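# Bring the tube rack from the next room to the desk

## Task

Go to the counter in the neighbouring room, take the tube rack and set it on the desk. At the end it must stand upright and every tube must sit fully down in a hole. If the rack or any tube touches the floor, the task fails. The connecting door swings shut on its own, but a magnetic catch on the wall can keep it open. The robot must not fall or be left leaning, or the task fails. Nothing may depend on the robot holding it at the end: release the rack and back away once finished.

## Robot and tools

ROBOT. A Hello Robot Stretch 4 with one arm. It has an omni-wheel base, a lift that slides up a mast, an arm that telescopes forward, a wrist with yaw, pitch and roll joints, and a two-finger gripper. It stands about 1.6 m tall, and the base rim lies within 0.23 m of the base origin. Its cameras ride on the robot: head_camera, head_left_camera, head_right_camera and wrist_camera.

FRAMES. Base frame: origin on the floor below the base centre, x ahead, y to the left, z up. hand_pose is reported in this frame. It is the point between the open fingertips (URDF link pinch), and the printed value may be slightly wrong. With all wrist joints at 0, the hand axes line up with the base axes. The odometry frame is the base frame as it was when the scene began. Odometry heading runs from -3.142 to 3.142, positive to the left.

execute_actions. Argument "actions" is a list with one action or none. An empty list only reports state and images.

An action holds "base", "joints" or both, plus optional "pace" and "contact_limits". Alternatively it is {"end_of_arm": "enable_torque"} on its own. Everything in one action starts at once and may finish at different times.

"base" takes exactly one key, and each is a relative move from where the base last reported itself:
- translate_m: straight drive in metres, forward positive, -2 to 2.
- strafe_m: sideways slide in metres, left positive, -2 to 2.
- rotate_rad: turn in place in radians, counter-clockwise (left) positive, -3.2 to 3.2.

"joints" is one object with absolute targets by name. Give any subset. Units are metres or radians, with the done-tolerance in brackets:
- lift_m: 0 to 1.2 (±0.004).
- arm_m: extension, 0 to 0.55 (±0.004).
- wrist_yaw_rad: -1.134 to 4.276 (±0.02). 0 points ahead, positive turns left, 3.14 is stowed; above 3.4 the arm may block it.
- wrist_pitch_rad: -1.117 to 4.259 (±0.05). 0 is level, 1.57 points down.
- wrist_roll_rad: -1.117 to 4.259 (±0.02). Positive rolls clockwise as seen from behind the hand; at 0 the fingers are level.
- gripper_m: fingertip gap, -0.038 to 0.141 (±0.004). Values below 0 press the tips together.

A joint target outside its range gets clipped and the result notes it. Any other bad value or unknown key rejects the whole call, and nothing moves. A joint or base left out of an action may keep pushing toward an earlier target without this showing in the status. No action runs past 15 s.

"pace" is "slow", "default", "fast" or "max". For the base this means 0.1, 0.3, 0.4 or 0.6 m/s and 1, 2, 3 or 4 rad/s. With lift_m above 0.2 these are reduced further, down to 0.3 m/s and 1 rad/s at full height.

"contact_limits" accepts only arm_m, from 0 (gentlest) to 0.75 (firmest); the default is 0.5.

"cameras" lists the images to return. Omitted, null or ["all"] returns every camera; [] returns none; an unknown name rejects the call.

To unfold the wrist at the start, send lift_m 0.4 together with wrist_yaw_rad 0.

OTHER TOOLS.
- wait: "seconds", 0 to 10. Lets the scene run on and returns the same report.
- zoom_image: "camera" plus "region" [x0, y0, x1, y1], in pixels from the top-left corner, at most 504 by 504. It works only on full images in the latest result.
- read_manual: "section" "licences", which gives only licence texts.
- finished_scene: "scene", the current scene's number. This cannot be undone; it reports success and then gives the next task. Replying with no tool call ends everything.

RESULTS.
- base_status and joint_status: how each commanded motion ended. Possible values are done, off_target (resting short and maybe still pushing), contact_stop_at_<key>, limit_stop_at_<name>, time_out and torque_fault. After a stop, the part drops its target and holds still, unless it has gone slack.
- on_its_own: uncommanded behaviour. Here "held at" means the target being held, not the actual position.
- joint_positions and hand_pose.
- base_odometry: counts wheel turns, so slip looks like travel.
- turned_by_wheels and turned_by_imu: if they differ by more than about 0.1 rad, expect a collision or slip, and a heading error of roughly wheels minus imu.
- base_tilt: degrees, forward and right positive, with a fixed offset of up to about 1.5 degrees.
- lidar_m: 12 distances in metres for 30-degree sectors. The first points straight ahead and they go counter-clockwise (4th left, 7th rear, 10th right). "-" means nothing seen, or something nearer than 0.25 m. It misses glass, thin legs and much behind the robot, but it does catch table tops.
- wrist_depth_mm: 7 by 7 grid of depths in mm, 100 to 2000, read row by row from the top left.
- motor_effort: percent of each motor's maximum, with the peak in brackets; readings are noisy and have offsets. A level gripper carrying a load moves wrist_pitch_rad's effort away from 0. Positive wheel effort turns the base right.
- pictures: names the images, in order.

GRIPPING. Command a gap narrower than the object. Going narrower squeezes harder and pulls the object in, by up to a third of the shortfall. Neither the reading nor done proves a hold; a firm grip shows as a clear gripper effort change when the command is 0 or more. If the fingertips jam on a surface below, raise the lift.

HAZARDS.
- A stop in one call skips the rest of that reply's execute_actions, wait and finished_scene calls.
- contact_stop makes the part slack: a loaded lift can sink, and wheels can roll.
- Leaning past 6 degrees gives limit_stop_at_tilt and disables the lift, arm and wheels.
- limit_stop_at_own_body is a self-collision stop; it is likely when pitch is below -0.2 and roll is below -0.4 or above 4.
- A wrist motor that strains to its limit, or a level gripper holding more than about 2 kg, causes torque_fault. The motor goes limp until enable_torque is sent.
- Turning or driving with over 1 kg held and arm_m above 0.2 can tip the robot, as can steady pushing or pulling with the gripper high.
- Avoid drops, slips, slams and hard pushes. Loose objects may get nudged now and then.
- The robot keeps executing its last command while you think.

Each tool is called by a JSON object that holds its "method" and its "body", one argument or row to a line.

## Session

{"method": "execute_actions", "body": {
  "actions": []
}}

Scene clock: 0.00 s.
base_odometry: x=+0.000 y=+0.000 heading=+0.000 (m, m, rad; odometry frame)
turned_by_wheels: +0.000 (rad since the last result)
turned_by_imu: +0.000 (rad since the last result)
base_tilt: forward=+0.3 right=-0.4 (deg)
lidar_m: 2.88 0.90 0.68 0.66 0.74 0.81 0.79 0.87 0.99 0.96 1.06 1.61
base_status: not commanded
joint_positions: lift_m=+0.255 arm_m=+0.000 wrist_yaw_rad=+3.108 wrist_pitch_rad=+0.021 wrist_roll_rad=-0.008 gripper_m=+0.057
joint_status: not commanded
motor_effort: lift_m=+20 arm_m=+0 wrist_yaw_rad=+2 wrist_pitch_rad=-5 wrist_roll_rad=-1 gripper_m=-4 wheel_0=+0 wheel_1=+0 wheel_2=+0 (%)
hand_pose: x=-0.1141 y=+0.0971 z=+0.4272 quat_wxyz=(+0.017, -0.011, -0.004, +1.000) (m; base frame)
wrist_depth_mm: - 134 931 917 917 904 891 / - 135 931 931 917 904 904 / 108 135 931 931 917 904 891 / 123 143 931 917 917 917 904 / 960 946 931 931 917 917 904 / 960 946 194 931 197 931 917 / 946 931 917 106 917 904 904
pictures: head_camera, head_left_camera, head_right_camera, wrist_camera
Images, in order (width x height): head_camera 420x560, head_left_camera 420x672, head_right_camera 420x672, wrist_camera 616x392.

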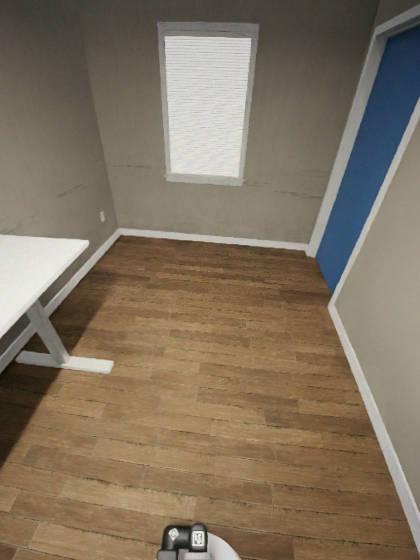

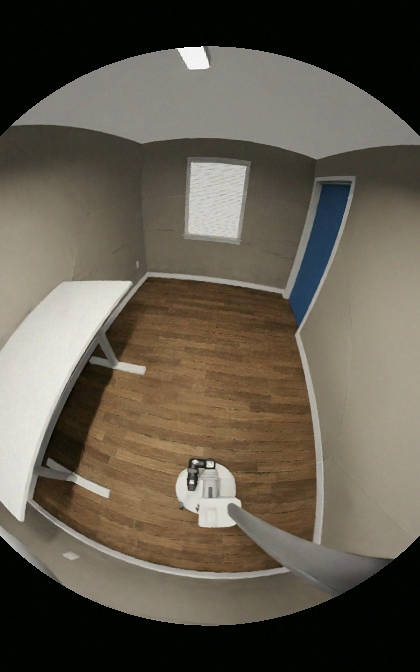

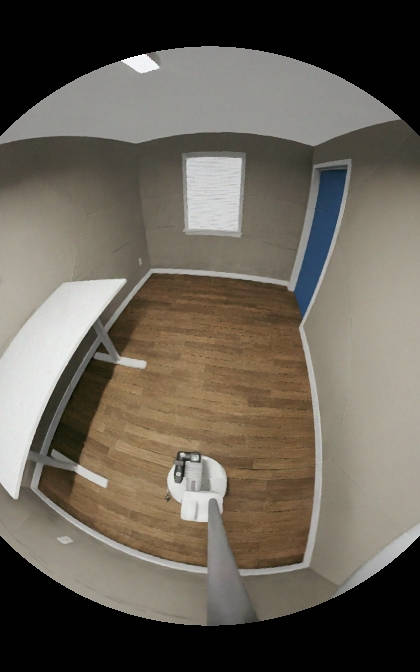

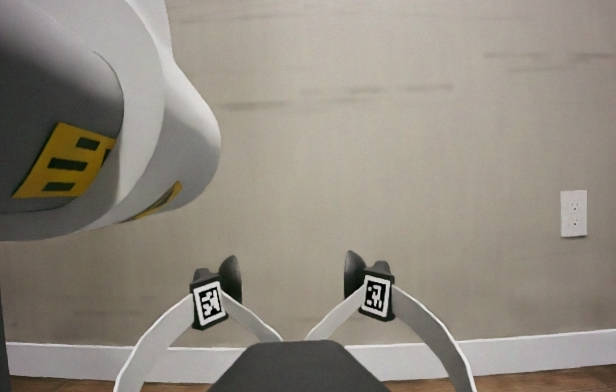

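{"method": "execute_actions", "body": {
  "actions": [
    {"base":{"rotate_rad":-0.44},"joints":{"lift_m":0.2,"wrist_yaw_rad":3.25}}
  ],
  "cameras": []
}}

{"method": "execute_actions", "body": {
  "actions": [
    {"base":{"translate_m":2.0},"pace":"max"}
  ],
  "cameras": ["head_right_camera"]
}}

{"method": "execute_actions", "body": {
  "actions": [
    {"base":{"rotate_rad":-2.85}}
  ],
  "cameras": ["head_left_camera"]
}}

Scene clock: 8.17 s.
base_odometry: x=+0.000 y=+0.000 heading=-0.440 (m, m, rad; odometry frame)
turned_by_wheels: -0.440 (rad since the last result)
turned_by_imu: -0.438 (rad since the last result)
base_tilt: forward=+0.3 right=-0.4 (deg)
lidar_m: 1.83 2.87 0.84 0.69 0.68 0.77 0.79 0.78 0.89 0.98 0.96 1.10
base_status: done
joint_positions: lift_m=+0.200 arm_m=+0.000 wrist_yaw_rad=+3.250 wrist_pitch_rad=+0.021 wrist_roll_rad=-0.008 gripper_m=+0.057
joint_status: all done
motor_effort: lift_m=+17(17) arm_m=+0(0) wrist_yaw_rad=+2(6) wrist_pitch_rad=-8(8) wrist_roll_rad=+0(1) gripper_m=-3(3) wheel_0=+1(5) wheel_1=+0(7) wheel_2=+0(7) (%)
hand_pose: x=-0.1250 y=+0.0558 z=+0.3724 quat_wxyz=(-0.054, -0.010, -0.005, +0.998) (m; base frame)
wrist_depth_mm: - 130 129 976 1042 1118 1205 / - - 130 976 1042 1138 1205 / - 113 130 976 1060 1138 1205 / - 131 170 976 1060 1138 1229 / 206 866 917 976 1060 1118 1229 / 211 854 195 976 197 1118 1205 / 211 842 904 106 904 854 878
pictures: none
No camera images: the call's "cameras" was empty. Leave "cameras" out to get every camera's image.

Scene clock: 13.07 s.
base_odometry: x=+1.810 y=-0.851 heading=-0.440 (m, m, rad; odometry frame)
turned_by_wheels: +0.000 (rad since the last result)
turned_by_imu: +0.001 (rad since the last result)
base_tilt: forward=+0.3 right=-0.4 (deg)
lidar_m: 0.79 0.98 1.09 1.93 1.92 1.58 2.69 0.84 0.43 0.33 0.42 0.47
base_status: done
joint_positions: lift_m=+0.200 arm_m=+0.000 wrist_yaw_rad=+3.250 wrist_pitch_rad=+0.021 wrist_roll_rad=-0.008 gripper_m=+0.057
joint_status: not commanded
motor_effort: lift_m=+18(19) arm_m=+0(0) wrist_yaw_rad=+2(3) wrist_pitch_rad=-7(7) wrist_roll_rad=+2(1) gripper_m=-4(3) wheel_0=-2(8) wheel_1=-2(7) wheel_2=+2(17) (%)
hand_pose: x=-0.1250 y=+0.0557 z=+0.3723 quat_wxyz=(-0.054, -0.010, -0.005, +0.998) (m; base frame)
wrist_depth_mm: - 129 129 - - - - / - - 129 - - - 1756 / - 112 131 - - - - / - 131 170 - - - - / 207 1983 - - - - - / 211 1397 195 1366 197 1255 1205 / 211 878 991 106 904 854 866
pictures: head_right_camera
Images, in order (width x height): head_right_camera 420x672.

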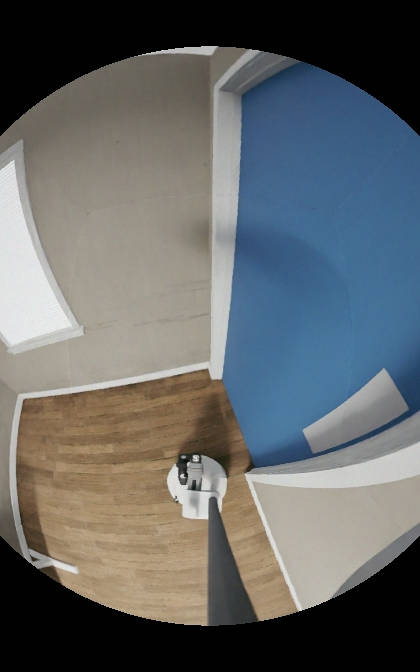

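Scene clock: 15.77 s.
base_odometry: x=+1.810 y=-0.852 heading=+2.993 (m, m, rad; odometry frame)
turned_by_wheels: -2.850 (rad since the last result)
turned_by_imu: -2.844 (rad since the last result)
base_tilt: forward=+0.3 right=-0.4 (deg)
lidar_m: 1.59 0.52 0.36 0.32 0.45 0.58 0.99 1.05 1.37 2.12 1.55 1.90
base_status: done
joint_positions: lift_m=+0.200 arm_m=+0.000 wrist_yaw_rad=+3.250 wrist_pitch_rad=+0.021 wrist_roll_rad=-0.008 gripper_m=+0.057
joint_status: not commanded
motor_effort: lift_m=+19(19) arm_m=+0(0) wrist_yaw_rad=+2(2) wrist_pitch_rad=-7(6) wrist_roll_rad=+1(1) gripper_m=-4(4) wheel_0=+0(5) wheel_1=-1(8) wheel_2=+1(7) (%)
hand_pose: x=-0.1250 y=+0.0557 z=+0.3723 quat_wxyz=(-0.054, -0.010, -0.005, +0.998) (m; base frame)
wrist_depth_mm: - 129 129 1138 1138 759 549 / - - 130 1138 1118 778 544 / - 112 131 1138 1138 798 554 / - 131 170 1138 1138 809 559 / 206 1160 1160 1138 1138 820 564 / 211 1138 195 1138 197 831 564 / 211 866 991 106 891 707 574
pictures: head_left_camera
Images, in order (width x height): head_left_camera 420x672.

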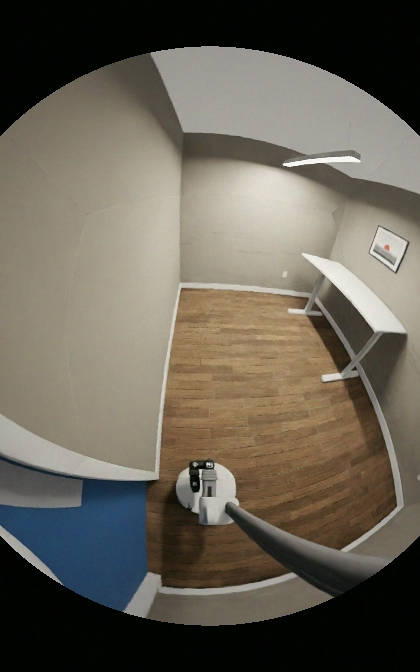

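{"method": "execute_actions", "body": {
  "actions": [
    {"base":{"translate_m":-0.3},"pace":"fast"}
  ],
  "cameras": []
}}

{"method": "execute_actions", "body": {
  "actions": [
    {"base":{"strafe_m":0.5},"pace":"slow"}
  ],
  "cameras": ["head_left_camera"]
}}

Scene clock: 24.10 s.
base_odometry: x=+2.107 y=-0.896 heading=+2.993 (m, m, rad; odometry frame)
turned_by_wheels: +0.000 (rad since the last result)
turned_by_imu: +0.001 (rad since the last result)
base_tilt: forward=+0.3 right=-0.4 (deg)
lidar_m: 1.61 0.49 0.43 0.40 0.43 0.60 0.71 0.73 0.94 2.12 1.78 1.88
base_status: done
joint_positions: lift_m=+0.200 arm_m=+0.000 wrist_yaw_rad=+3.250 wrist_pitch_rad=+0.021 wrist_roll_rad=-0.008 gripper_m=+0.057
joint_status: not commanded
motor_effort: lift_m=+19(18) arm_m=+0(0) wrist_yaw_rad=+2(2) wrist_pitch_rad=-6(8) wrist_roll_rad=+0(0) gripper_m=-3(3) wheel_0=+1(6) wheel_1=+1(7) wheel_2=-1(12) (%)
hand_pose: x=-0.1250 y=+0.0557 z=+0.3723 quat_wxyz=(-0.054, -0.010, -0.005, +0.998) (m; base frame)
wrist_depth_mm: - 130 129 831 831 668 530 / - - 129 831 831 668 525 / - 112 131 831 831 676 539 / - 131 170 831 831 668 544 / 206 842 842 842 842 676 544 / 212 854 195 854 196 676 549 / 211 831 842 106 831 676 559
pictures: none
No camera images: the call's "cameras" was empty. Leave "cameras" out to get every camera's image.

Scene clock: 30.23 s.
base_odometry: x=+2.033 y=-1.390 heading=+2.994 (m, m, rad; odometry frame)
turned_by_wheels: +0.001 (rad since the last result)
turned_by_imu: +0.002 (rad since the last result)
base_tilt: forward=+0.3 right=-0.3 (deg)
lidar_m: 0.28 2.45 0.28 0.25 - 0.25 0.30 0.60 0.99 2.55 2.15 0.29
base_status: done
joint_positions: lift_m=+0.200 arm_m=+0.000 wrist_yaw_rad=+3.250 wrist_pitch_rad=+0.021 wrist_roll_rad=-0.008 gripper_m=+0.057
joint_status: not commanded
motor_effort: lift_m=+19(19) arm_m=+0(0) wrist_yaw_rad=+2(3) wrist_pitch_rad=-6(7) wrist_roll_rad=-1(1) gripper_m=-4(3) wheel_0=-16(17) wheel_1=+22(26) wheel_2=+8(9) (%)
hand_pose: x=-0.1250 y=+0.0557 z=+0.3723 quat_wxyz=(-0.054, -0.010, -0.005, +0.998) (m; base frame)
wrist_depth_mm: - 130 129 413 283 213 - / - - 129 418 287 216 185 / - 112 131 375 291 218 186 / - 131 170 427 293 220 185 / 207 866 691 436 282 222 186 / 211 866 194 442 197 222 189 / 210 854 707 106 298 206 -
pictures: head_left_camera
Images, in order (width x height): head_left_camera 420x672.

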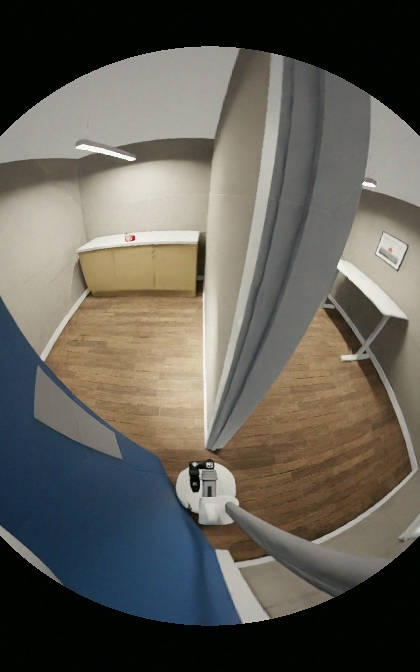

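{"method": "execute_actions", "body": {
  "actions": [
    {"base":{"strafe_m":0.42},"pace":"slow"}
  ],
  "cameras": []
}}

{"method": "execute_actions", "body": {
  "actions": [
    {"base":{"translate_m":-0.36},"pace":"slow"}
  ],
  "cameras": ["head_left_camera"]
}}

Scene clock: 40.47 s.
base_odometry: x=+1.971 y=-1.805 heading=+2.995 (m, m, rad; odometry frame)
turned_by_wheels: +0.000 (rad since the last result)
turned_by_imu: +0.049 (rad since the last result)
base_tilt: forward=+0.3 right=-0.3 (deg)
lidar_m: 1.72 2.35 1.72 0.25 0.25 - 0.25 0.32 1.08 3.02 0.48 0.59
base_status: done
joint_positions: lift_m=+0.200 arm_m=+0.000 wrist_yaw_rad=+3.250 wrist_pitch_rad=+0.021 wrist_roll_rad=-0.008 gripper_m=+0.057
joint_status: not commanded
motor_effort: lift_m=+19(19) arm_m=+0(0) wrist_yaw_rad=+2(2) wrist_pitch_rad=-7(6) wrist_roll_rad=+1(2) gripper_m=-5(3) wheel_0=-10(22) wheel_1=+6(29) wheel_2=+6(10) (%)
hand_pose: x=-0.1250 y=+0.0557 z=+0.3723 quat_wxyz=(-0.054, -0.010, -0.005, +0.998) (m; base frame)
wrist_depth_mm: - 129 129 303 256 220 - / - - 130 304 257 222 200 / - 112 131 293 259 224 202 / - 131 170 307 260 225 204 / 206 484 370 310 256 226 204 / 211 508 195 312 197 227 205 / 211 473 402 106 264 217 -
pictures: none
No camera images: the call's "cameras" was empty. Leave "cameras" out to get every camera's image.

Scene clock: 45.33 s.
base_odometry: x=+2.327 y=-1.858 heading=+2.994 (m, m, rad; odometry frame)
turned_by_wheels: +0.000 (rad since the last result)
turned_by_imu: -0.077 (rad since the last result)
base_tilt: forward=+0.3 right=-0.4 (deg)
lidar_m: 1.44 2.52 1.75 1.60 0.31 0.25 - 0.25 0.25 1.24 2.73 0.78
base_status: done
joint_positions: lift_m=+0.200 arm_m=+0.000 wrist_yaw_rad=+3.250 wrist_pitch_rad=+0.021 wrist_roll_rad=-0.008 gripper_m=+0.057
joint_status: not commanded
motor_effort: lift_m=+19(19) arm_m=+0(0) wrist_yaw_rad=+2(2) wrist_pitch_rad=-6(8) wrist_roll_rad=+0(0) gripper_m=-4(5) wheel_0=-4(12) wheel_1=-10(20) wheel_2=+8(16) (%)
hand_pose: x=-0.1250 y=+0.0557 z=+0.3723 quat_wxyz=(-0.054, -0.010, -0.005, +0.998) (m; base frame)
wrist_depth_mm: - 129 129 317 317 320 320 / - - 129 315 319 320 322 / - 112 131 319 319 322 324 / - 131 170 319 320 322 325 / 206 315 319 319 322 324 325 / 211 317 195 320 198 325 327 / 211 319 320 106 324 325 329
pictures: head_left_camera
Images, in order (width x height): head_left_camera 420x672.

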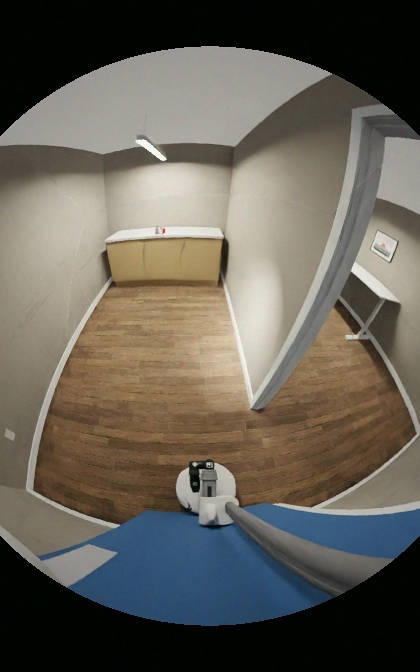

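{"method": "execute_actions", "body": {
  "actions": [
    {"base":{"translate_m":-0.035},"pace":"slow"}
  ],
  "cameras": []
}}

Scene clock: 50.23 s.
base_odometry: x=+2.356 y=-1.863 heading=+3.000 (m, m, rad; odometry frame)
turned_by_wheels: +0.005 (rad since the last result)
turned_by_imu: +0.007 (rad since the last result)
base_tilt: forward=+0.3 right=-0.4 (deg)
lidar_m: 1.50 2.49 1.73 1.62 0.32 0.25 - 0.25 0.25 1.21 2.73 0.80
base_status: translate_m contact_stop (by the wheels' count: -0.030 of -0.035)
joint_positions: lift_m=+0.200 arm_m=+0.000 wrist_yaw_rad=+3.250 wrist_pitch_rad=+0.021 wrist_roll_rad=-0.008 gripper_m=+0.057
joint_status: not commanded
on_its_own: the wheels are slack since a contact_stop
motor_effort: lift_m=+19(19) arm_m=+0(0) wrist_yaw_rad=+2(1) wrist_pitch_rad=-5(8) wrist_roll_rad=+1(1) gripper_m=-3(4) wheel_0=+0(20) wheel_1=+0(27) wheel_2=+0(35) (%)
hand_pose: x=-0.1250 y=+0.0557 z=+0.3723 quat_wxyz=(-0.054, -0.010, -0.005, +0.998) (m; base frame)
wrist_depth_mm: - 130 129 324 329 336 342 / - - 129 325 329 336 343 / - 112 130 325 330 338 345 / - 131 170 325 330 338 345 / 206 314 319 325 332 340 345 / 211 312 195 325 197 342 349 / 211 312 320 106 334 343 349
pictures: none
No camera images: the call's "cameras" was empty. Leave "cameras" out to get every camera's image.

{"method": "execute_actions", "body": {
  "actions": [
    {"base":{"translate_m":0.08}}
  ],
  "cameras": ["head_camera"]
}}

{"method": "zoom_image", "body": {
  "camera": "head_camera",
  "region": [60, 130, 240, 210]
}}

Scene clock: 55.67 s.
base_odometry: x=+2.277 y=-1.851 heading=+3.000 (m, m, rad; odometry frame)
turned_by_wheels: +0.000 (rad since the last result)
turned_by_imu: +0.002 (rad since the last result)
base_tilt: forward=+0.2 right=-0.4 (deg)
lidar_m: 1.47 2.46 1.72 1.63 0.48 0.29 0.25 0.28 0.34 1.43 2.66 0.76
base_status: done
joint_positions: lift_m=+0.200 arm_m=+0.000 wrist_yaw_rad=+3.250 wrist_pitch_rad=+0.021 wrist_roll_rad=-0.008 gripper_m=+0.057
joint_status: not commanded
motor_effort: lift_m=+19(19) arm_m=+0(0) wrist_yaw_rad=+2(2) wrist_pitch_rad=-7(7) wrist_roll_rad=+1(1) gripper_m=-4(4) wheel_0=+1(6) wheel_1=+2(5) wheel_2=+1(8) (%)
hand_pose: x=-0.1250 y=+0.0557 z=+0.3723 quat_wxyz=(-0.054, -0.010, -0.005, +0.998) (m; base frame)
wrist_depth_mm: - 130 129 402 410 418 427 / - - 129 404 410 418 427 / - 112 131 404 415 421 427 / - 131 170 404 413 424 430 / 206 389 397 407 415 424 430 / 211 389 195 404 197 427 433 / 211 389 399 106 415 430 439
pictures: head_camera
Images, in order (width x height): head_camera 420x560.

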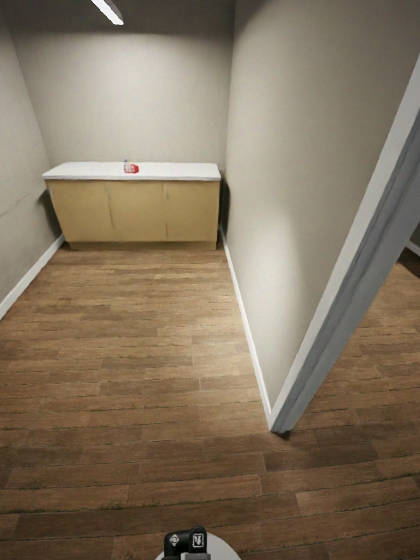

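Region (60, 130, 240, 210) of head_camera's 420x560 image, scaled by 2.800, with more detail than that image has.

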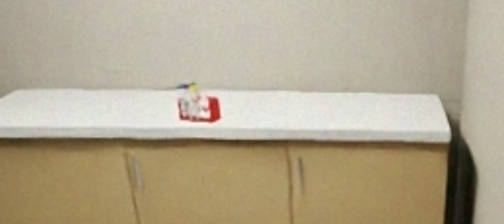

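{"method": "execute_actions", "body": {
  "actions": [
    {"base":{"rotate_rad":0.43}}
  ],
  "cameras": []
}}

{"method": "execute_actions", "body": {
  "actions": [
    {"base":{"translate_m":2.0},"joints":{"lift_m":0.95,"wrist_yaw_rad":0,"wrist_roll_rad":0,"gripper_m":0.141},"pace":"max"}
  ],
  "cameras": []
}}

{"method": "execute_actions", "body": {
  "actions": [
    {"base":{"rotate_rad":-0.45},"joints":{"wrist_pitch_rad":0.2}}
  ],
  "cameras": ["head_camera","wrist_camera"]
}}

Scene clock: 67.53 s.
base_odometry: x=+2.277 y=-1.851 heading=-2.853 (m, m, rad; odometry frame)
turned_by_wheels: +0.430 (rad since the last result)
turned_by_imu: +0.430 (rad since the last result)
base_tilt: forward=+0.3 right=-0.4 (deg)
lidar_m: 2.68 1.80 1.62 0.59 0.30 0.25 0.25 0.34 1.10 2.68 0.75 1.13
base_status: done
joint_positions: lift_m=+0.200 arm_m=+0.000 wrist_yaw_rad=+3.250 wrist_pitch_rad=+0.021 wrist_roll_rad=-0.008 gripper_m=+0.057
joint_status: not commanded
motor_effort: lift_m=+19(19) arm_m=+0(0) wrist_yaw_rad=+2(1) wrist_pitch_rad=-8(7) wrist_roll_rad=-1(1) gripper_m=-5(3) wheel_0=-1(5) wheel_1=-1(6) wheel_2=+1(7) (%)
hand_pose: x=-0.1250 y=+0.0557 z=+0.3723 quat_wxyz=(-0.054, -0.010, -0.005, +0.998) (m; base frame)
wrist_depth_mm: - 130 129 382 351 325 307 / - - 130 384 355 329 310 / - 112 131 377 355 329 310 / - 131 170 387 359 330 312 / 206 466 421 389 355 332 312 / 211 477 195 392 197 334 315 / 211 466 436 106 362 327 317
pictures: none
No camera images: the call's "cameras" was empty. Leave "cameras" out to get every camera's image.

Scene clock: 72.43 s.
base_odometry: x=+0.360 y=-2.420 heading=-2.853 (m, m, rad; odometry frame)
turned_by_wheels: +0.000 (rad since the last result)
turned_by_imu: +0.001 (rad since the last result)
base_tilt: forward=+0.2 right=-0.3 (deg)
lidar_m: 0.78 0.99 0.88 0.91 1.15 2.31 2.21 1.29 1.16 1.19 0.84 0.77
base_status: done
joint_positions: lift_m=+0.950 arm_m=+0.000 wrist_yaw_rad=+0.000 wrist_pitch_rad=+0.021 wrist_roll_rad=-0.001 gripper_m=+0.141
joint_status: all done
motor_effort: lift_m=+21(26) arm_m=+0(0) wrist_yaw_rad=+1(5) wrist_pitch_rad=-6(7) wrist_roll_rad=+3(3) gripper_m=-1(4) wheel_0=-1(9) wheel_1=+0(7) wheel_2=+0(15) (%)
hand_pose: x=+0.4597 y=-0.0874 z=+1.1221 quat_wxyz=(+1.000, +0.000, +0.010, +0.000) (m; base frame)
wrist_depth_mm: 960 1229 1308 1229 1138 1060 1008 / 960 1229 1308 1229 1138 1060 1008 / 960 1255 1336 1229 1138 1060 1008 / 960 1229 1336 1255 1160 1078 1025 / 946 1160 1308 1255 1138 1078 1008 / 917 198 788 831 691 564 615 / 931 715 661 106 580 535 535
pictures: none
No camera images: the call's "cameras" was empty. Leave "cameras" out to get every camera's image.

Scene clock: 73.73 s.
base_odometry: x=+0.360 y=-2.420 heading=+2.980 (m, m, rad; odometry frame)
turned_by_wheels: -0.450 (rad since the last result)
turned_by_imu: -0.448 (rad since the last result)
base_tilt: forward=+0.3 right=-0.3 (deg)
lidar_m: 0.75 0.78 0.99 0.88 0.92 1.21 2.19 2.20 1.27 1.15 1.18 0.82
base_status: done
joint_positions: lift_m=+0.950 arm_m=+0.000 wrist_yaw_rad=+0.000 wrist_pitch_rad=+0.202 wrist_roll_rad=-0.001 gripper_m=+0.141
joint_status: all done
motor_effort: lift_m=+22(21) arm_m=+0(0) wrist_yaw_rad=+2(2) wrist_pitch_rad=-5(4) wrist_roll_rad=+2(2) gripper_m=+0(0) wheel_0=+2(6) wheel_1=+3(6) wheel_2=+0(8) (%)
hand_pose: x=+0.4538 y=-0.0874 z=+1.0703 quat_wxyz=(+0.995, +0.000, +0.101, +0.000) (m; base frame)
wrist_depth_mm: 1042 1060 1098 1160 1160 1205 1255 / 1060 1098 1138 1160 1205 1255 1255 / 1078 1138 1160 1205 1255 1281 1308 / 1118 1138 1182 1205 1205 1160 1118 / 768 759 699 676 715 699 699 / 569 198 597 621 634 683 715 / 603 621 640 106 691 707 741
pictures: head_camera, wrist_camera
Images, in order (width x height): head_camera 420x560, wrist_camera 616x392.

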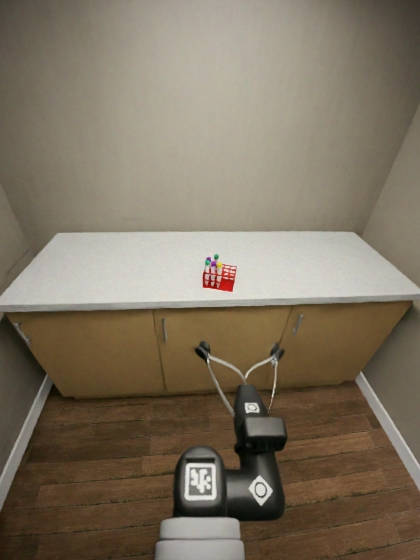

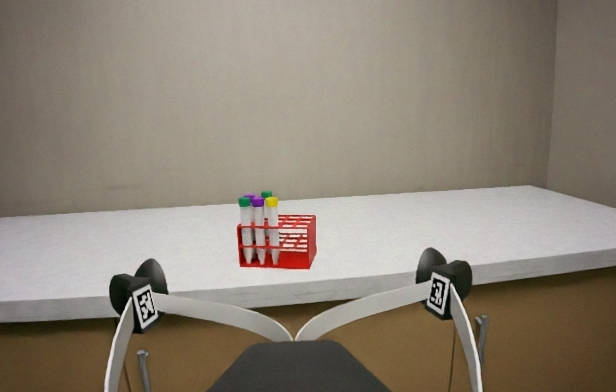

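{"method": "zoom_image", "body": {
  "camera": "head_camera",
  "region": [170, 240, 270, 320]
}}

{"method": "zoom_image", "body": {
  "camera": "wrist_camera",
  "region": [210, 180, 350, 290]
}}

Region (170, 240, 270, 320) of head_camera's 420x560 image, scaled by 5.040, with more detail than that image has; it fills the top 403 rows of this view, and the rest is white.

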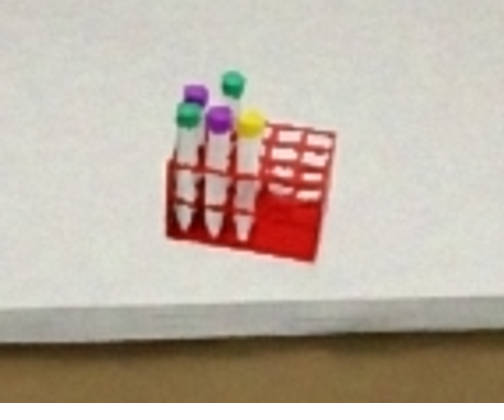

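Region (210, 180, 350, 290) of wrist_camera's 616x392 image, scaled by 3.600; it fills the top 396 rows of this view, and the rest is white.

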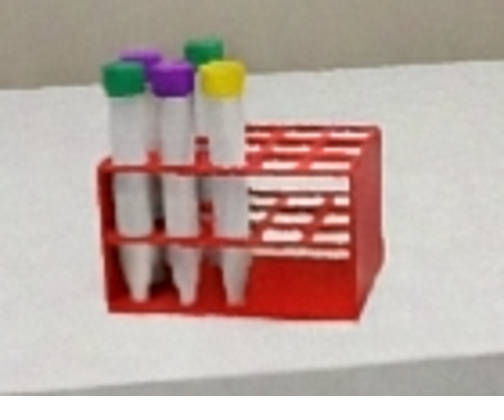

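{"method": "execute_actions", "body": {
  "actions": [
    {"base":{"rotate_rad":-0.24},"joints":{"arm_m":0.1,"lift_m":0.9}}
  ],
  "cameras": []
}}

{"method": "execute_actions", "body": {
  "actions": [
    {"base":{"strafe_m":0.238},"joints":{"lift_m":0.865,"arm_m":0.3}}
  ],
  "cameras": ["head_camera","wrist_camera"]
}}

{"method": "zoom_image", "body": {
  "camera": "head_camera",
  "region": [170, 240, 290, 330]
}}

Scene clock: 94.50 s.
base_odometry: x=+0.360 y=-2.420 heading=+2.740 (m, m, rad; odometry frame)
turned_by_wheels: -0.240 (rad since the last result)
turned_by_imu: -0.238 (rad since the last result)
base_tilt: forward=+0.3 right=-0.3 (deg)
lidar_m: 0.77 0.75 0.88 0.91 0.90 1.02 1.76 2.19 1.38 1.17 1.17 0.93
base_status: done
joint_positions: lift_m=+0.900 arm_m=+0.098 wrist_yaw_rad=+0.000 wrist_pitch_rad=+0.202 wrist_roll_rad=-0.001 gripper_m=+0.141
joint_status: all done
motor_effort: lift_m=+18(18) arm_m=+9(9) wrist_yaw_rad=+2(3) wrist_pitch_rad=-8(6) wrist_roll_rad=+3(1) gripper_m=+0(1) wheel_0=+2(6) wheel_1=+0(7) wheel_2=+2(6) (%)
hand_pose: x=+0.5519 y=-0.0874 z=+1.0205 quat_wxyz=(+0.995, +0.000, +0.101, +0.000) (m; base frame)
wrist_depth_mm: 904 976 1060 1160 1281 1160 946 / 917 991 1078 1182 1308 1182 960 / 946 1025 1118 1229 1336 1229 976 / 960 831 1025 991 960 931 931 / 615 535 609 591 634 715 831 / 459 198 521 603 654 778 866 / 484 517 559 106 699 788 917
pictures: none
No camera images: the call's "cameras" was empty. Leave "cameras" out to get every camera's image.

Scene clock: 96.60 s.
base_odometry: x=+0.267 y=-2.639 heading=+2.741 (m, m, rad; odometry frame)
turned_by_wheels: +0.000 (rad since the last result)
turned_by_imu: +0.000 (rad since the last result)
base_tilt: forward=+0.3 right=-0.4 (deg)
lidar_m: 0.67 0.67 0.80 0.68 0.65 0.76 1.28 2.29 1.67 1.40 1.38 0.85
base_status: done
joint_positions: lift_m=+0.865 arm_m=+0.298 wrist_yaw_rad=+0.000 wrist_pitch_rad=+0.202 wrist_roll_rad=-0.001 gripper_m=+0.141
joint_status: all done
motor_effort: lift_m=+18(16) arm_m=+9(9) wrist_yaw_rad=+1(3) wrist_pitch_rad=-6(5) wrist_roll_rad=+2(1) gripper_m=-1(0) wheel_0=+0(10) wheel_1=+1(8) wheel_2=+0(2) (%)
hand_pose: x=+0.7519 y=-0.0874 z=+0.9854 quat_wxyz=(+0.995, +0.000, +0.101, +0.000) (m; base frame)
wrist_depth_mm: 691 741 809 891 991 1098 1118 / 707 759 831 904 991 1138 1118 / 723 788 854 931 1042 1160 1118 / 741 788 676 410 788 768 750 / 512 504 430 353 445 462 452 / 353 198 330 343 320 353 410 / 279 268 282 106 324 397 449
pictures: head_camera, wrist_camera
Images, in order (width x height): head_camera 420x560, wrist_camera 616x392.

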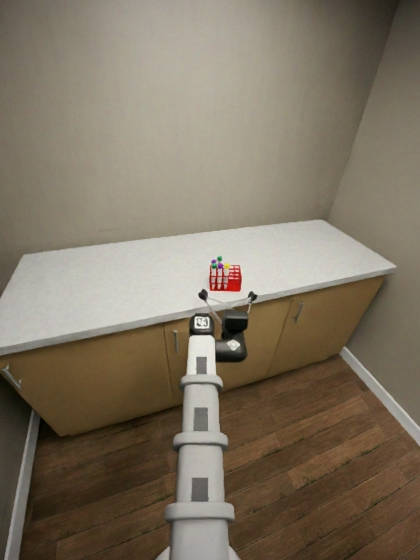

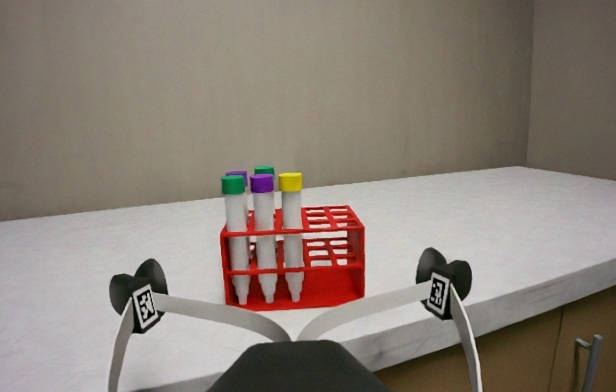

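Region (170, 240, 290, 330) of head_camera's 420x560 image, scaled by 4.200, with more detail than that image has; it fills the top 378 rows of this view, and the rest is white.

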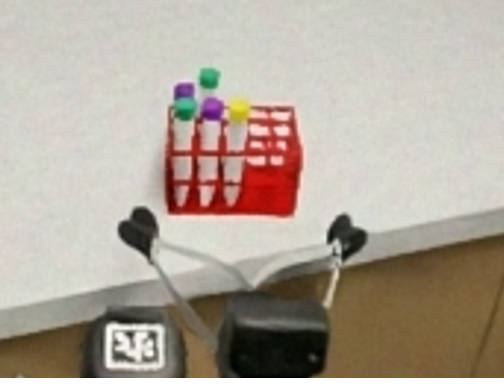

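{"method": "execute_actions", "body": {
  "actions": [
    {"joints":{"lift_m":0.843,"arm_m":0.375}}
  ],
  "cameras": ["wrist_camera"]
}}

Scene clock: 102.53 s.
base_odometry: x=+0.267 y=-2.639 heading=+2.741 (m, m, rad; odometry frame)
turned_by_wheels: +0.000 (rad since the last result)
turned_by_imu: +0.001 (rad since the last result)
base_tilt: forward=+0.3 right=-0.4 (deg)
lidar_m: 0.70 0.69 0.81 0.67 0.67 0.75 1.29 2.32 1.71 1.41 1.40 0.87
base_status: not commanded
joint_positions: lift_m=+0.843 arm_m=+0.373 wrist_yaw_rad=+0.000 wrist_pitch_rad=+0.202 wrist_roll_rad=-0.001 gripper_m=+0.141
joint_status: all done
motor_effort: lift_m=+18(21) arm_m=+9(11) wrist_yaw_rad=+2(2) wrist_pitch_rad=-6(6) wrist_roll_rad=+3(2) gripper_m=-1(1) wheel_0=+0(0) wheel_1=+1(1) wheel_2=+0(0) (%)
hand_pose: x=+0.8269 y=-0.0874 z=+0.9635 quat_wxyz=(+0.995, +0.000, +0.101, +0.000) (m; base frame)
wrist_depth_mm: 634 676 741 809 891 991 1078 / 654 691 750 831 917 1025 1078 / 668 723 768 854 960 1060 1118 / 676 715 254 314 699 668 654 / 445 442 262 289 310 404 394 / 306 198 264 268 267 271 285 / 243 234 246 106 238 253 319
pictures: wrist_camera
Images, in order (width x height): wrist_camera 616x392.

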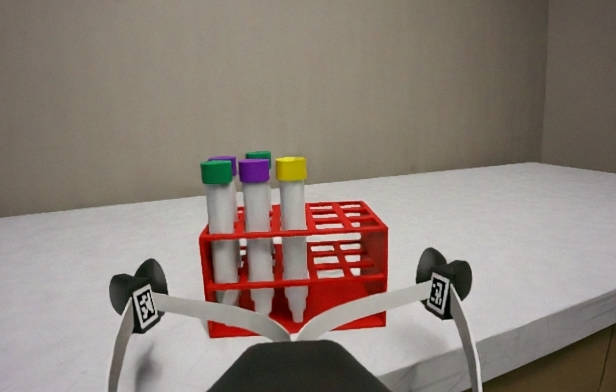

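The view matches the successful approach from scene 1, so I'll extend the same 5 cm and grip.

{"method": "execute_actions", "body": {
  "actions": [
    {"joints":{"arm_m":0.427},"contact_limits":{"arm_m":0.2}}
  ],
  "cameras": ["wrist_camera"]
}}

{"method": "execute_actions", "body": {
  "actions": [
    {"joints":{"gripper_m":0.065}}
  ],
  "cameras": ["wrist_camera"]
}}

Scene clock: 109.43 s.
base_odometry: x=+0.267 y=-2.639 heading=+2.741 (m, m, rad; odometry frame)
turned_by_wheels: +0.000 (rad since the last result)
turned_by_imu: +0.001 (rad since the last result)
base_tilt: forward=+0.3 right=-0.4 (deg)
lidar_m: 0.71 0.67 0.80 0.66 0.64 0.78 1.33 2.30 1.70 1.39 1.40 0.87
base_status: not commanded
joint_positions: lift_m=+0.843 arm_m=+0.425 wrist_yaw_rad=+0.000 wrist_pitch_rad=+0.202 wrist_roll_rad=-0.001 gripper_m=+0.141
joint_status: all done
motor_effort: lift_m=+17(18) arm_m=+9(10) wrist_yaw_rad=+2(2) wrist_pitch_rad=-7(7) wrist_roll_rad=+3(1) gripper_m=+1(0) wheel_0=+0(0) wheel_1=+1(1) wheel_2=+0(0) (%)
contact_limits: arm_m 0.2
hand_pose: x=+0.8789 y=-0.0874 z=+0.9635 quat_wxyz=(+0.995, +0.000, +0.101, +0.000) (m; base frame)
wrist_depth_mm: 603 640 699 759 842 946 1025 / 609 654 715 788 866 960 1060 / 621 676 723 809 891 991 1060 / 640 676 197 281 699 676 654 / 445 445 204 210 253 404 392 / 306 197 205 214 211 271 283 / 243 234 219 106 226 224 227
pictures: wrist_camera
Images, in order (width x height): wrist_camera 616x392.

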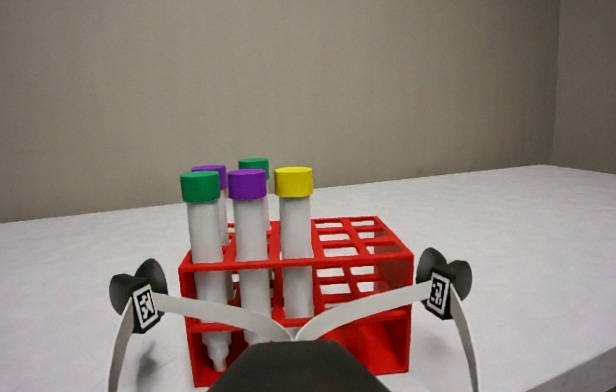

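Scene clock: 111.23 s.
base_odometry: x=+0.267 y=-2.639 heading=+2.741 (m, m, rad; odometry frame)
turned_by_wheels: +0.000 (rad since the last result)
turned_by_imu: +0.000 (rad since the last result)
base_tilt: forward=+0.3 right=-0.4 (deg)
lidar_m: 0.69 0.70 0.79 0.68 0.68 0.79 1.29 2.32 1.69 1.40 1.33 0.84
base_status: not commanded
joint_positions: lift_m=+0.843 arm_m=+0.425 wrist_yaw_rad=+0.000 wrist_pitch_rad=+0.203 wrist_roll_rad=-0.001 gripper_m=+0.066
joint_status: all done
motor_effort: lift_m=+17(17) arm_m=+9(9) wrist_yaw_rad=+2(3) wrist_pitch_rad=-9(10) wrist_roll_rad=+1(2) gripper_m=-29(31) wheel_0=+0(0) wheel_1=+1(1) wheel_2=+0(0) (%)
hand_pose: x=+0.8788 y=-0.0875 z=+0.9632 quat_wxyz=(+0.995, +0.000, +0.102, +0.000) (m; base frame)
wrist_depth_mm: 597 634 691 768 842 917 1025 / 609 654 707 778 866 960 1042 / 627 676 723 809 891 991 1098 / 634 668 179 559 683 661 647 / 442 436 185 195 238 402 392 / 304 177 192 198 203 182 281 / 229 232 187 106 215 222 225
pictures: wrist_camera
Images, in order (width x height): wrist_camera 616x392.

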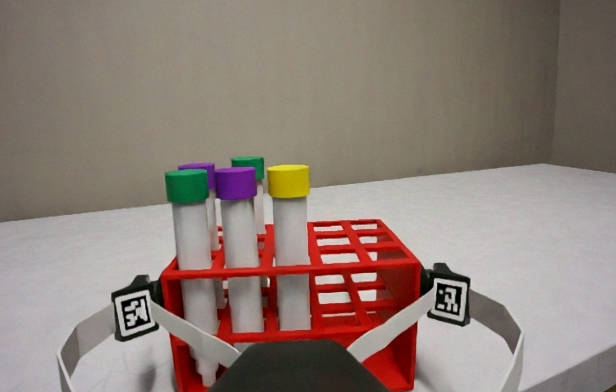

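{"method": "execute_actions", "body": {
  "actions": [
    {"joints":{"lift_m":0.88},"pace":"slow"}
  ],
  "cameras": ["wrist_camera"]
}}

{"method": "execute_actions", "body": {
  "actions": [
    {"base":{"rotate_rad":-0.89},"joints":{"arm_m":0.0}}
  ],
  "cameras": ["wrist_camera","head_right_camera"]
}}

Scene clock: 121.03 s.
base_odometry: x=+0.267 y=-2.639 heading=+2.741 (m, m, rad; odometry frame)
turned_by_wheels: +0.000 (rad since the last result)
turned_by_imu: +0.002 (rad since the last result)
base_tilt: forward=+0.3 right=-0.3 (deg)
lidar_m: 0.69 0.69 0.83 0.68 0.67 0.78 1.29 2.31 1.68 1.39 1.39 0.87
base_status: not commanded
joint_positions: lift_m=+0.880 arm_m=+0.425 wrist_yaw_rad=+0.000 wrist_pitch_rad=+0.204 wrist_roll_rad=-0.001 gripper_m=+0.066
joint_status: all done
motor_effort: lift_m=+23(27) arm_m=+10(9) wrist_yaw_rad=+2(3) wrist_pitch_rad=-11(10) wrist_roll_rad=+3(4) gripper_m=-29(29) wheel_0=+0(0) wheel_1=+1(1) wheel_2=+0(0) (%)
hand_pose: x=+0.8788 y=-0.0875 z=+0.9996 quat_wxyz=(+0.995, +0.000, +0.102, +0.000) (m; base frame)
wrist_depth_mm: 597 640 691 759 842 931 1025 / 609 654 715 788 866 976 1042 / 627 676 723 798 904 991 1078 / 647 683 179 691 854 831 798 / 549 544 184 194 238 496 488 / 379 176 191 197 203 182 347 / 285 289 187 106 220 276 274
pictures: wrist_camera
Images, in order (width x height): wrist_camera 616x392.

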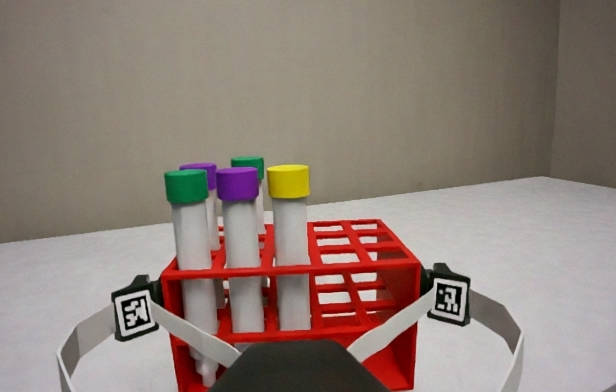

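Scene clock: 123.40 s.
base_odometry: x=+0.267 y=-2.639 heading=+1.851 (m, m, rad; odometry frame)
turned_by_wheels: -0.890 (rad since the last result)
turned_by_imu: -0.887 (rad since the last result)
base_tilt: forward=+0.2 right=-0.3 (deg)
lidar_m: 0.40 0.78 0.68 0.71 0.76 0.66 0.70 0.86 1.67 2.30 1.56 1.38
base_status: done
joint_positions: lift_m=+0.880 arm_m=+0.002 wrist_yaw_rad=+0.000 wrist_pitch_rad=+0.204 wrist_roll_rad=-0.001 gripper_m=+0.066
joint_status: all done
motor_effort: lift_m=+23(24) arm_m=-9(10) wrist_yaw_rad=+2(5) wrist_pitch_rad=-12(11) wrist_roll_rad=+2(2) gripper_m=-28(29) wheel_0=+2(5) wheel_1=+3(6) wheel_2=-1(8) (%)
hand_pose: x=+0.4554 y=-0.0875 z=+0.9996 quat_wxyz=(+0.995, +0.000, +0.102, +0.000) (m; base frame)
wrist_depth_mm: 1366 1308 1205 1138 1060 1008 946 / 1397 1336 1255 1160 1078 1025 976 / 1397 1397 1308 1229 1118 1042 991 / 1008 1008 179 1229 1160 1098 1025 / 778 946 183 205 238 1138 1060 / 759 177 191 198 203 182 1098 / 732 991 187 106 220 1182 1138
pictures: head_right_camera, wrist_camera
Images, in order (width x height): head_right_camera 420x672, wrist_camera 616x392.

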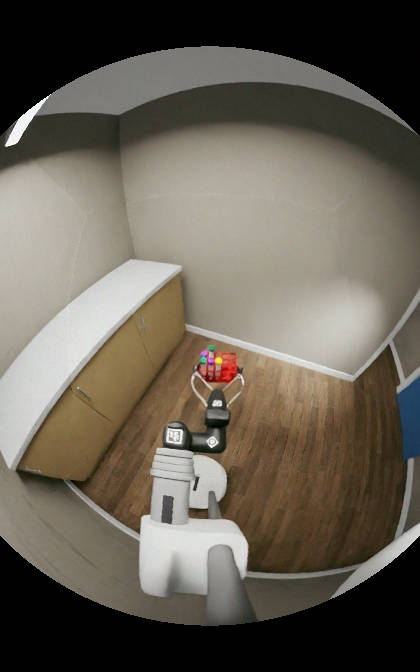

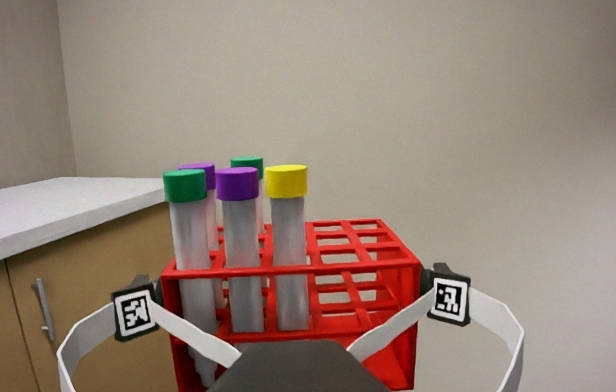

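{"method": "execute_actions", "body": {
  "actions": [
    {"base":{"strafe_m":-1.9},"pace":"fast"}
  ],
  "cameras": []
}}

{"method": "execute_actions", "body": {
  "actions": [
    {"base":{"rotate_rad":-0.3}}
  ]
}}

Scene clock: 132.40 s.
base_odometry: x=+2.093 y=-2.114 heading=+1.851 (m, m, rad; odometry frame)
turned_by_wheels: +0.000 (rad since the last result)
turned_by_imu: +0.004 (rad since the last result)
base_tilt: forward=+0.3 right=-0.4 (deg)
lidar_m: 0.41 0.92 1.82 2.39 1.50 1.33 1.04 0.68 0.42 0.43 0.54 1.52
base_status: done
joint_positions: lift_m=+0.880 arm_m=+0.002 wrist_yaw_rad=+0.000 wrist_pitch_rad=+0.204 wrist_roll_rad=-0.001 gripper_m=+0.066
joint_status: not commanded
motor_effort: lift_m=+23(23) arm_m=-9(9) wrist_yaw_rad=+2(1) wrist_pitch_rad=-11(11) wrist_roll_rad=+3(1) gripper_m=-29(29) wheel_0=-2(9) wheel_1=+1(9) wheel_2=+0(1) (%)
hand_pose: x=+0.4554 y=-0.0875 z=+0.9996 quat_wxyz=(+0.995, +0.000, +0.102, +0.000) (m; base frame)
wrist_depth_mm: 597 597 - - - - 1661 / 627 597 - - - - 1618 / 647 609 - - - - 1618 / 683 634 180 - - - 1618 / 715 654 185 206 238 - 1618 / 741 177 191 198 203 183 1576 / 778 715 187 106 220 1618 1537
pictures: none
No camera images: the call's "cameras" was empty. Leave "cameras" out to get every camera's image.

Scene clock: 133.47 s.
base_odometry: x=+2.093 y=-2.114 heading=+1.551 (m, m, rad; odometry frame)
turned_by_wheels: -0.300 (rad since the last result)
turned_by_imu: -0.299 (rad since the last result)
base_tilt: forward=+0.3 right=-0.4 (deg)
lidar_m: 0.43 0.86 1.13 2.48 1.84 1.38 1.35 0.82 0.46 0.43 0.45 0.65
base_status: done
joint_positions: lift_m=+0.880 arm_m=+0.002 wrist_yaw_rad=+0.000 wrist_pitch_rad=+0.204 wrist_roll_rad=-0.001 gripper_m=+0.066
joint_status: not commanded
motor_effort: lift_m=+23(23) arm_m=-9(9) wrist_yaw_rad=+2(1) wrist_pitch_rad=-11(10) wrist_roll_rad=+4(1) gripper_m=-28(28) wheel_0=+0(6) wheel_1=+1(9) wheel_2=+1(7) (%)
hand_pose: x=+0.4554 y=-0.0874 z=+0.9996 quat_wxyz=(+0.995, +0.000, +0.102, +0.000) (m; base frame)
wrist_depth_mm: - - - - - 1078 539 / - - - - - 1118 517 / - - - - - 1138 521 / - - 179 - - 1138 512 / - - 183 206 238 1160 508 / - 177 191 198 203 182 512 / 683 1708 187 106 219 1160 525
pictures: head_camera, head_left_camera, head_right_camera, wrist_camera
Images, in order (width x height): head_camera 420x560, head_left_camera 420x672, head_right_camera 420x672, wrist_camera 616x392.

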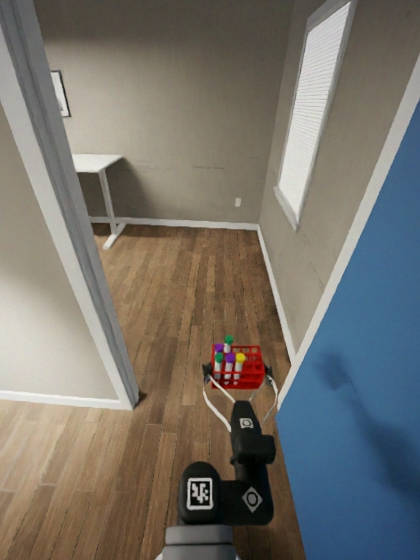

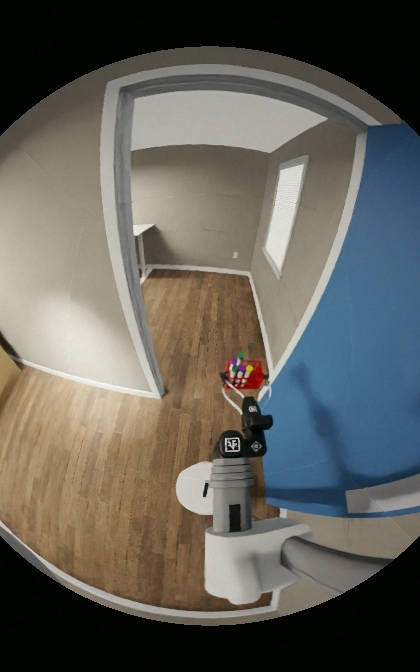

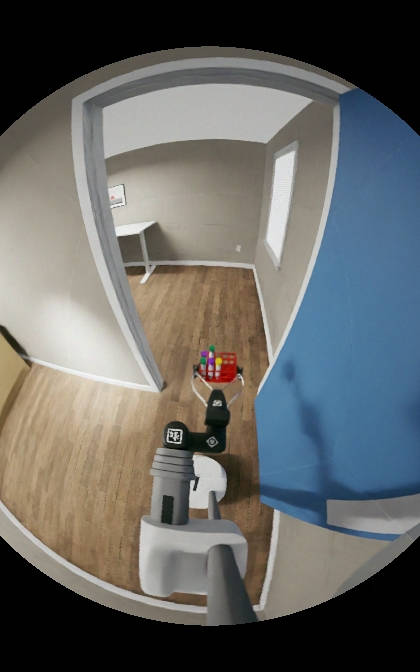

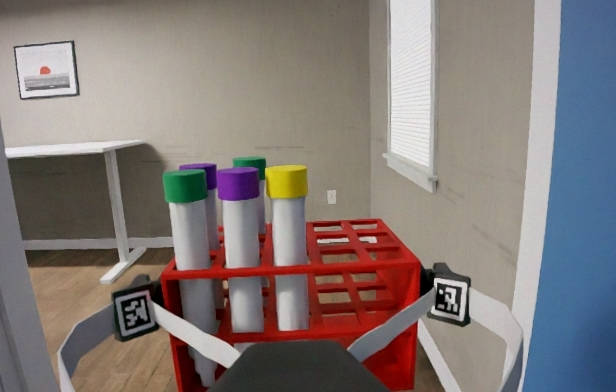

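{"method": "execute_actions", "body": {
  "actions": [
    {"base":{"translate_m":1.4},"pace":"fast"}
  ],
  "cameras": ["head_left_camera"]
}}

{"method": "execute_actions", "body": {
  "actions": [
    {"base":{"rotate_rad":0.72},"pace":"slow"}
  ],
  "cameras": ["head_camera","wrist_camera"]
}}

Scene clock: 142.43 s.
base_odometry: x=+2.120 y=-0.714 heading=+1.551 (m, m, rad; odometry frame)
turned_by_wheels: +0.000 (rad since the last result)
turned_by_imu: +0.002 (rad since the last result)
base_tilt: forward=+0.3 right=-0.4 (deg)
lidar_m: 0.39 1.63 1.76 1.72 0.68 0.63 2.37 0.72 0.71 0.68 0.71 0.99
base_status: done
joint_positions: lift_m=+0.880 arm_m=+0.002 wrist_yaw_rad=+0.000 wrist_pitch_rad=+0.204 wrist_roll_rad=-0.001 gripper_m=+0.066
joint_status: not commanded
motor_effort: lift_m=+22(23) arm_m=-9(9) wrist_yaw_rad=+1(2) wrist_pitch_rad=-11(11) wrist_roll_rad=+2(3) gripper_m=-27(28) wheel_0=+0(5) wheel_1=-1(6) wheel_2=+1(12) (%)
hand_pose: x=+0.4553 y=-0.0874 z=+0.9996 quat_wxyz=(+0.995, +0.000, +0.102, +0.000) (m; base frame)
wrist_depth_mm: 1618 1661 1618 1618 1618 1255 891 / 1708 1661 1661 1708 1708 1255 866 / 1708 1708 1708 1708 1708 1281 878 / 1808 1756 180 1756 1808 1308 891 / 1863 1808 183 205 238 1336 866 / 1921 176 191 197 204 182 904 / 1661 1708 187 106 220 1308 931
pictures: head_left_camera
Images, in order (width x height): head_left_camera 420x672.

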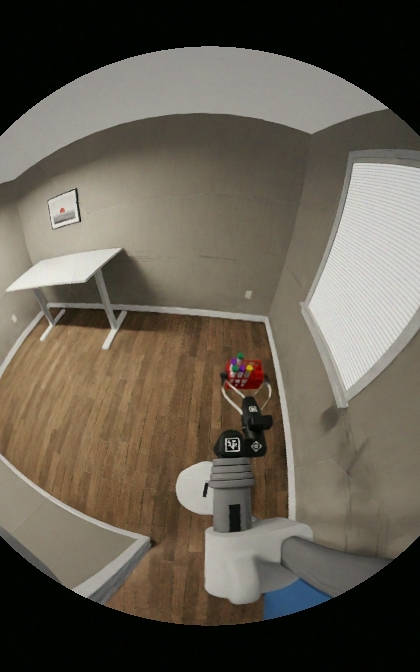

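Scene clock: 144.40 s.
base_odometry: x=+2.120 y=-0.714 heading=+2.270 (m, m, rad; odometry frame)
turned_by_wheels: +0.719 (rad since the last result)
turned_by_imu: +0.719 (rad since the last result)
base_tilt: forward=+0.3 right=-0.4 (deg)
lidar_m: 0.39 2.38 1.06 0.61 0.75 1.02 0.75 0.68 0.67 0.73 1.32 1.96
base_status: done
joint_positions: lift_m=+0.880 arm_m=+0.002 wrist_yaw_rad=+0.000 wrist_pitch_rad=+0.204 wrist_roll_rad=-0.001 gripper_m=+0.066
joint_status: not commanded
motor_effort: lift_m=+23(23) arm_m=-9(9) wrist_yaw_rad=+2(1) wrist_pitch_rad=-12(10) wrist_roll_rad=+1(3) gripper_m=-28(28) wheel_0=-3(3) wheel_1=-1(6) wheel_2=-3(7) (%)
hand_pose: x=+0.4554 y=-0.0874 z=+0.9996 quat_wxyz=(+0.995, +0.000, +0.102, +0.000) (m; base frame)
wrist_depth_mm: - - - - 1808 1576 1397 / - - - - 1863 1576 1430 / - - - - 1983 1618 1464 / - - 180 1808 - 1661 1499 / - - 183 204 238 1708 1499 / - 177 191 197 203 183 1537 / 1708 1661 187 106 220 1661 1537
pictures: head_camera, wrist_camera
Images, in order (width x height): head_camera 420x560, wrist_camera 616x392.

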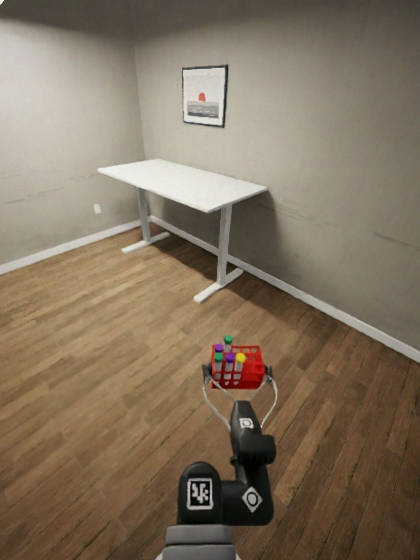

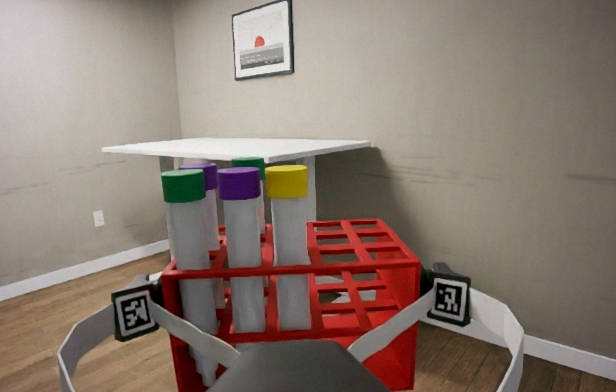

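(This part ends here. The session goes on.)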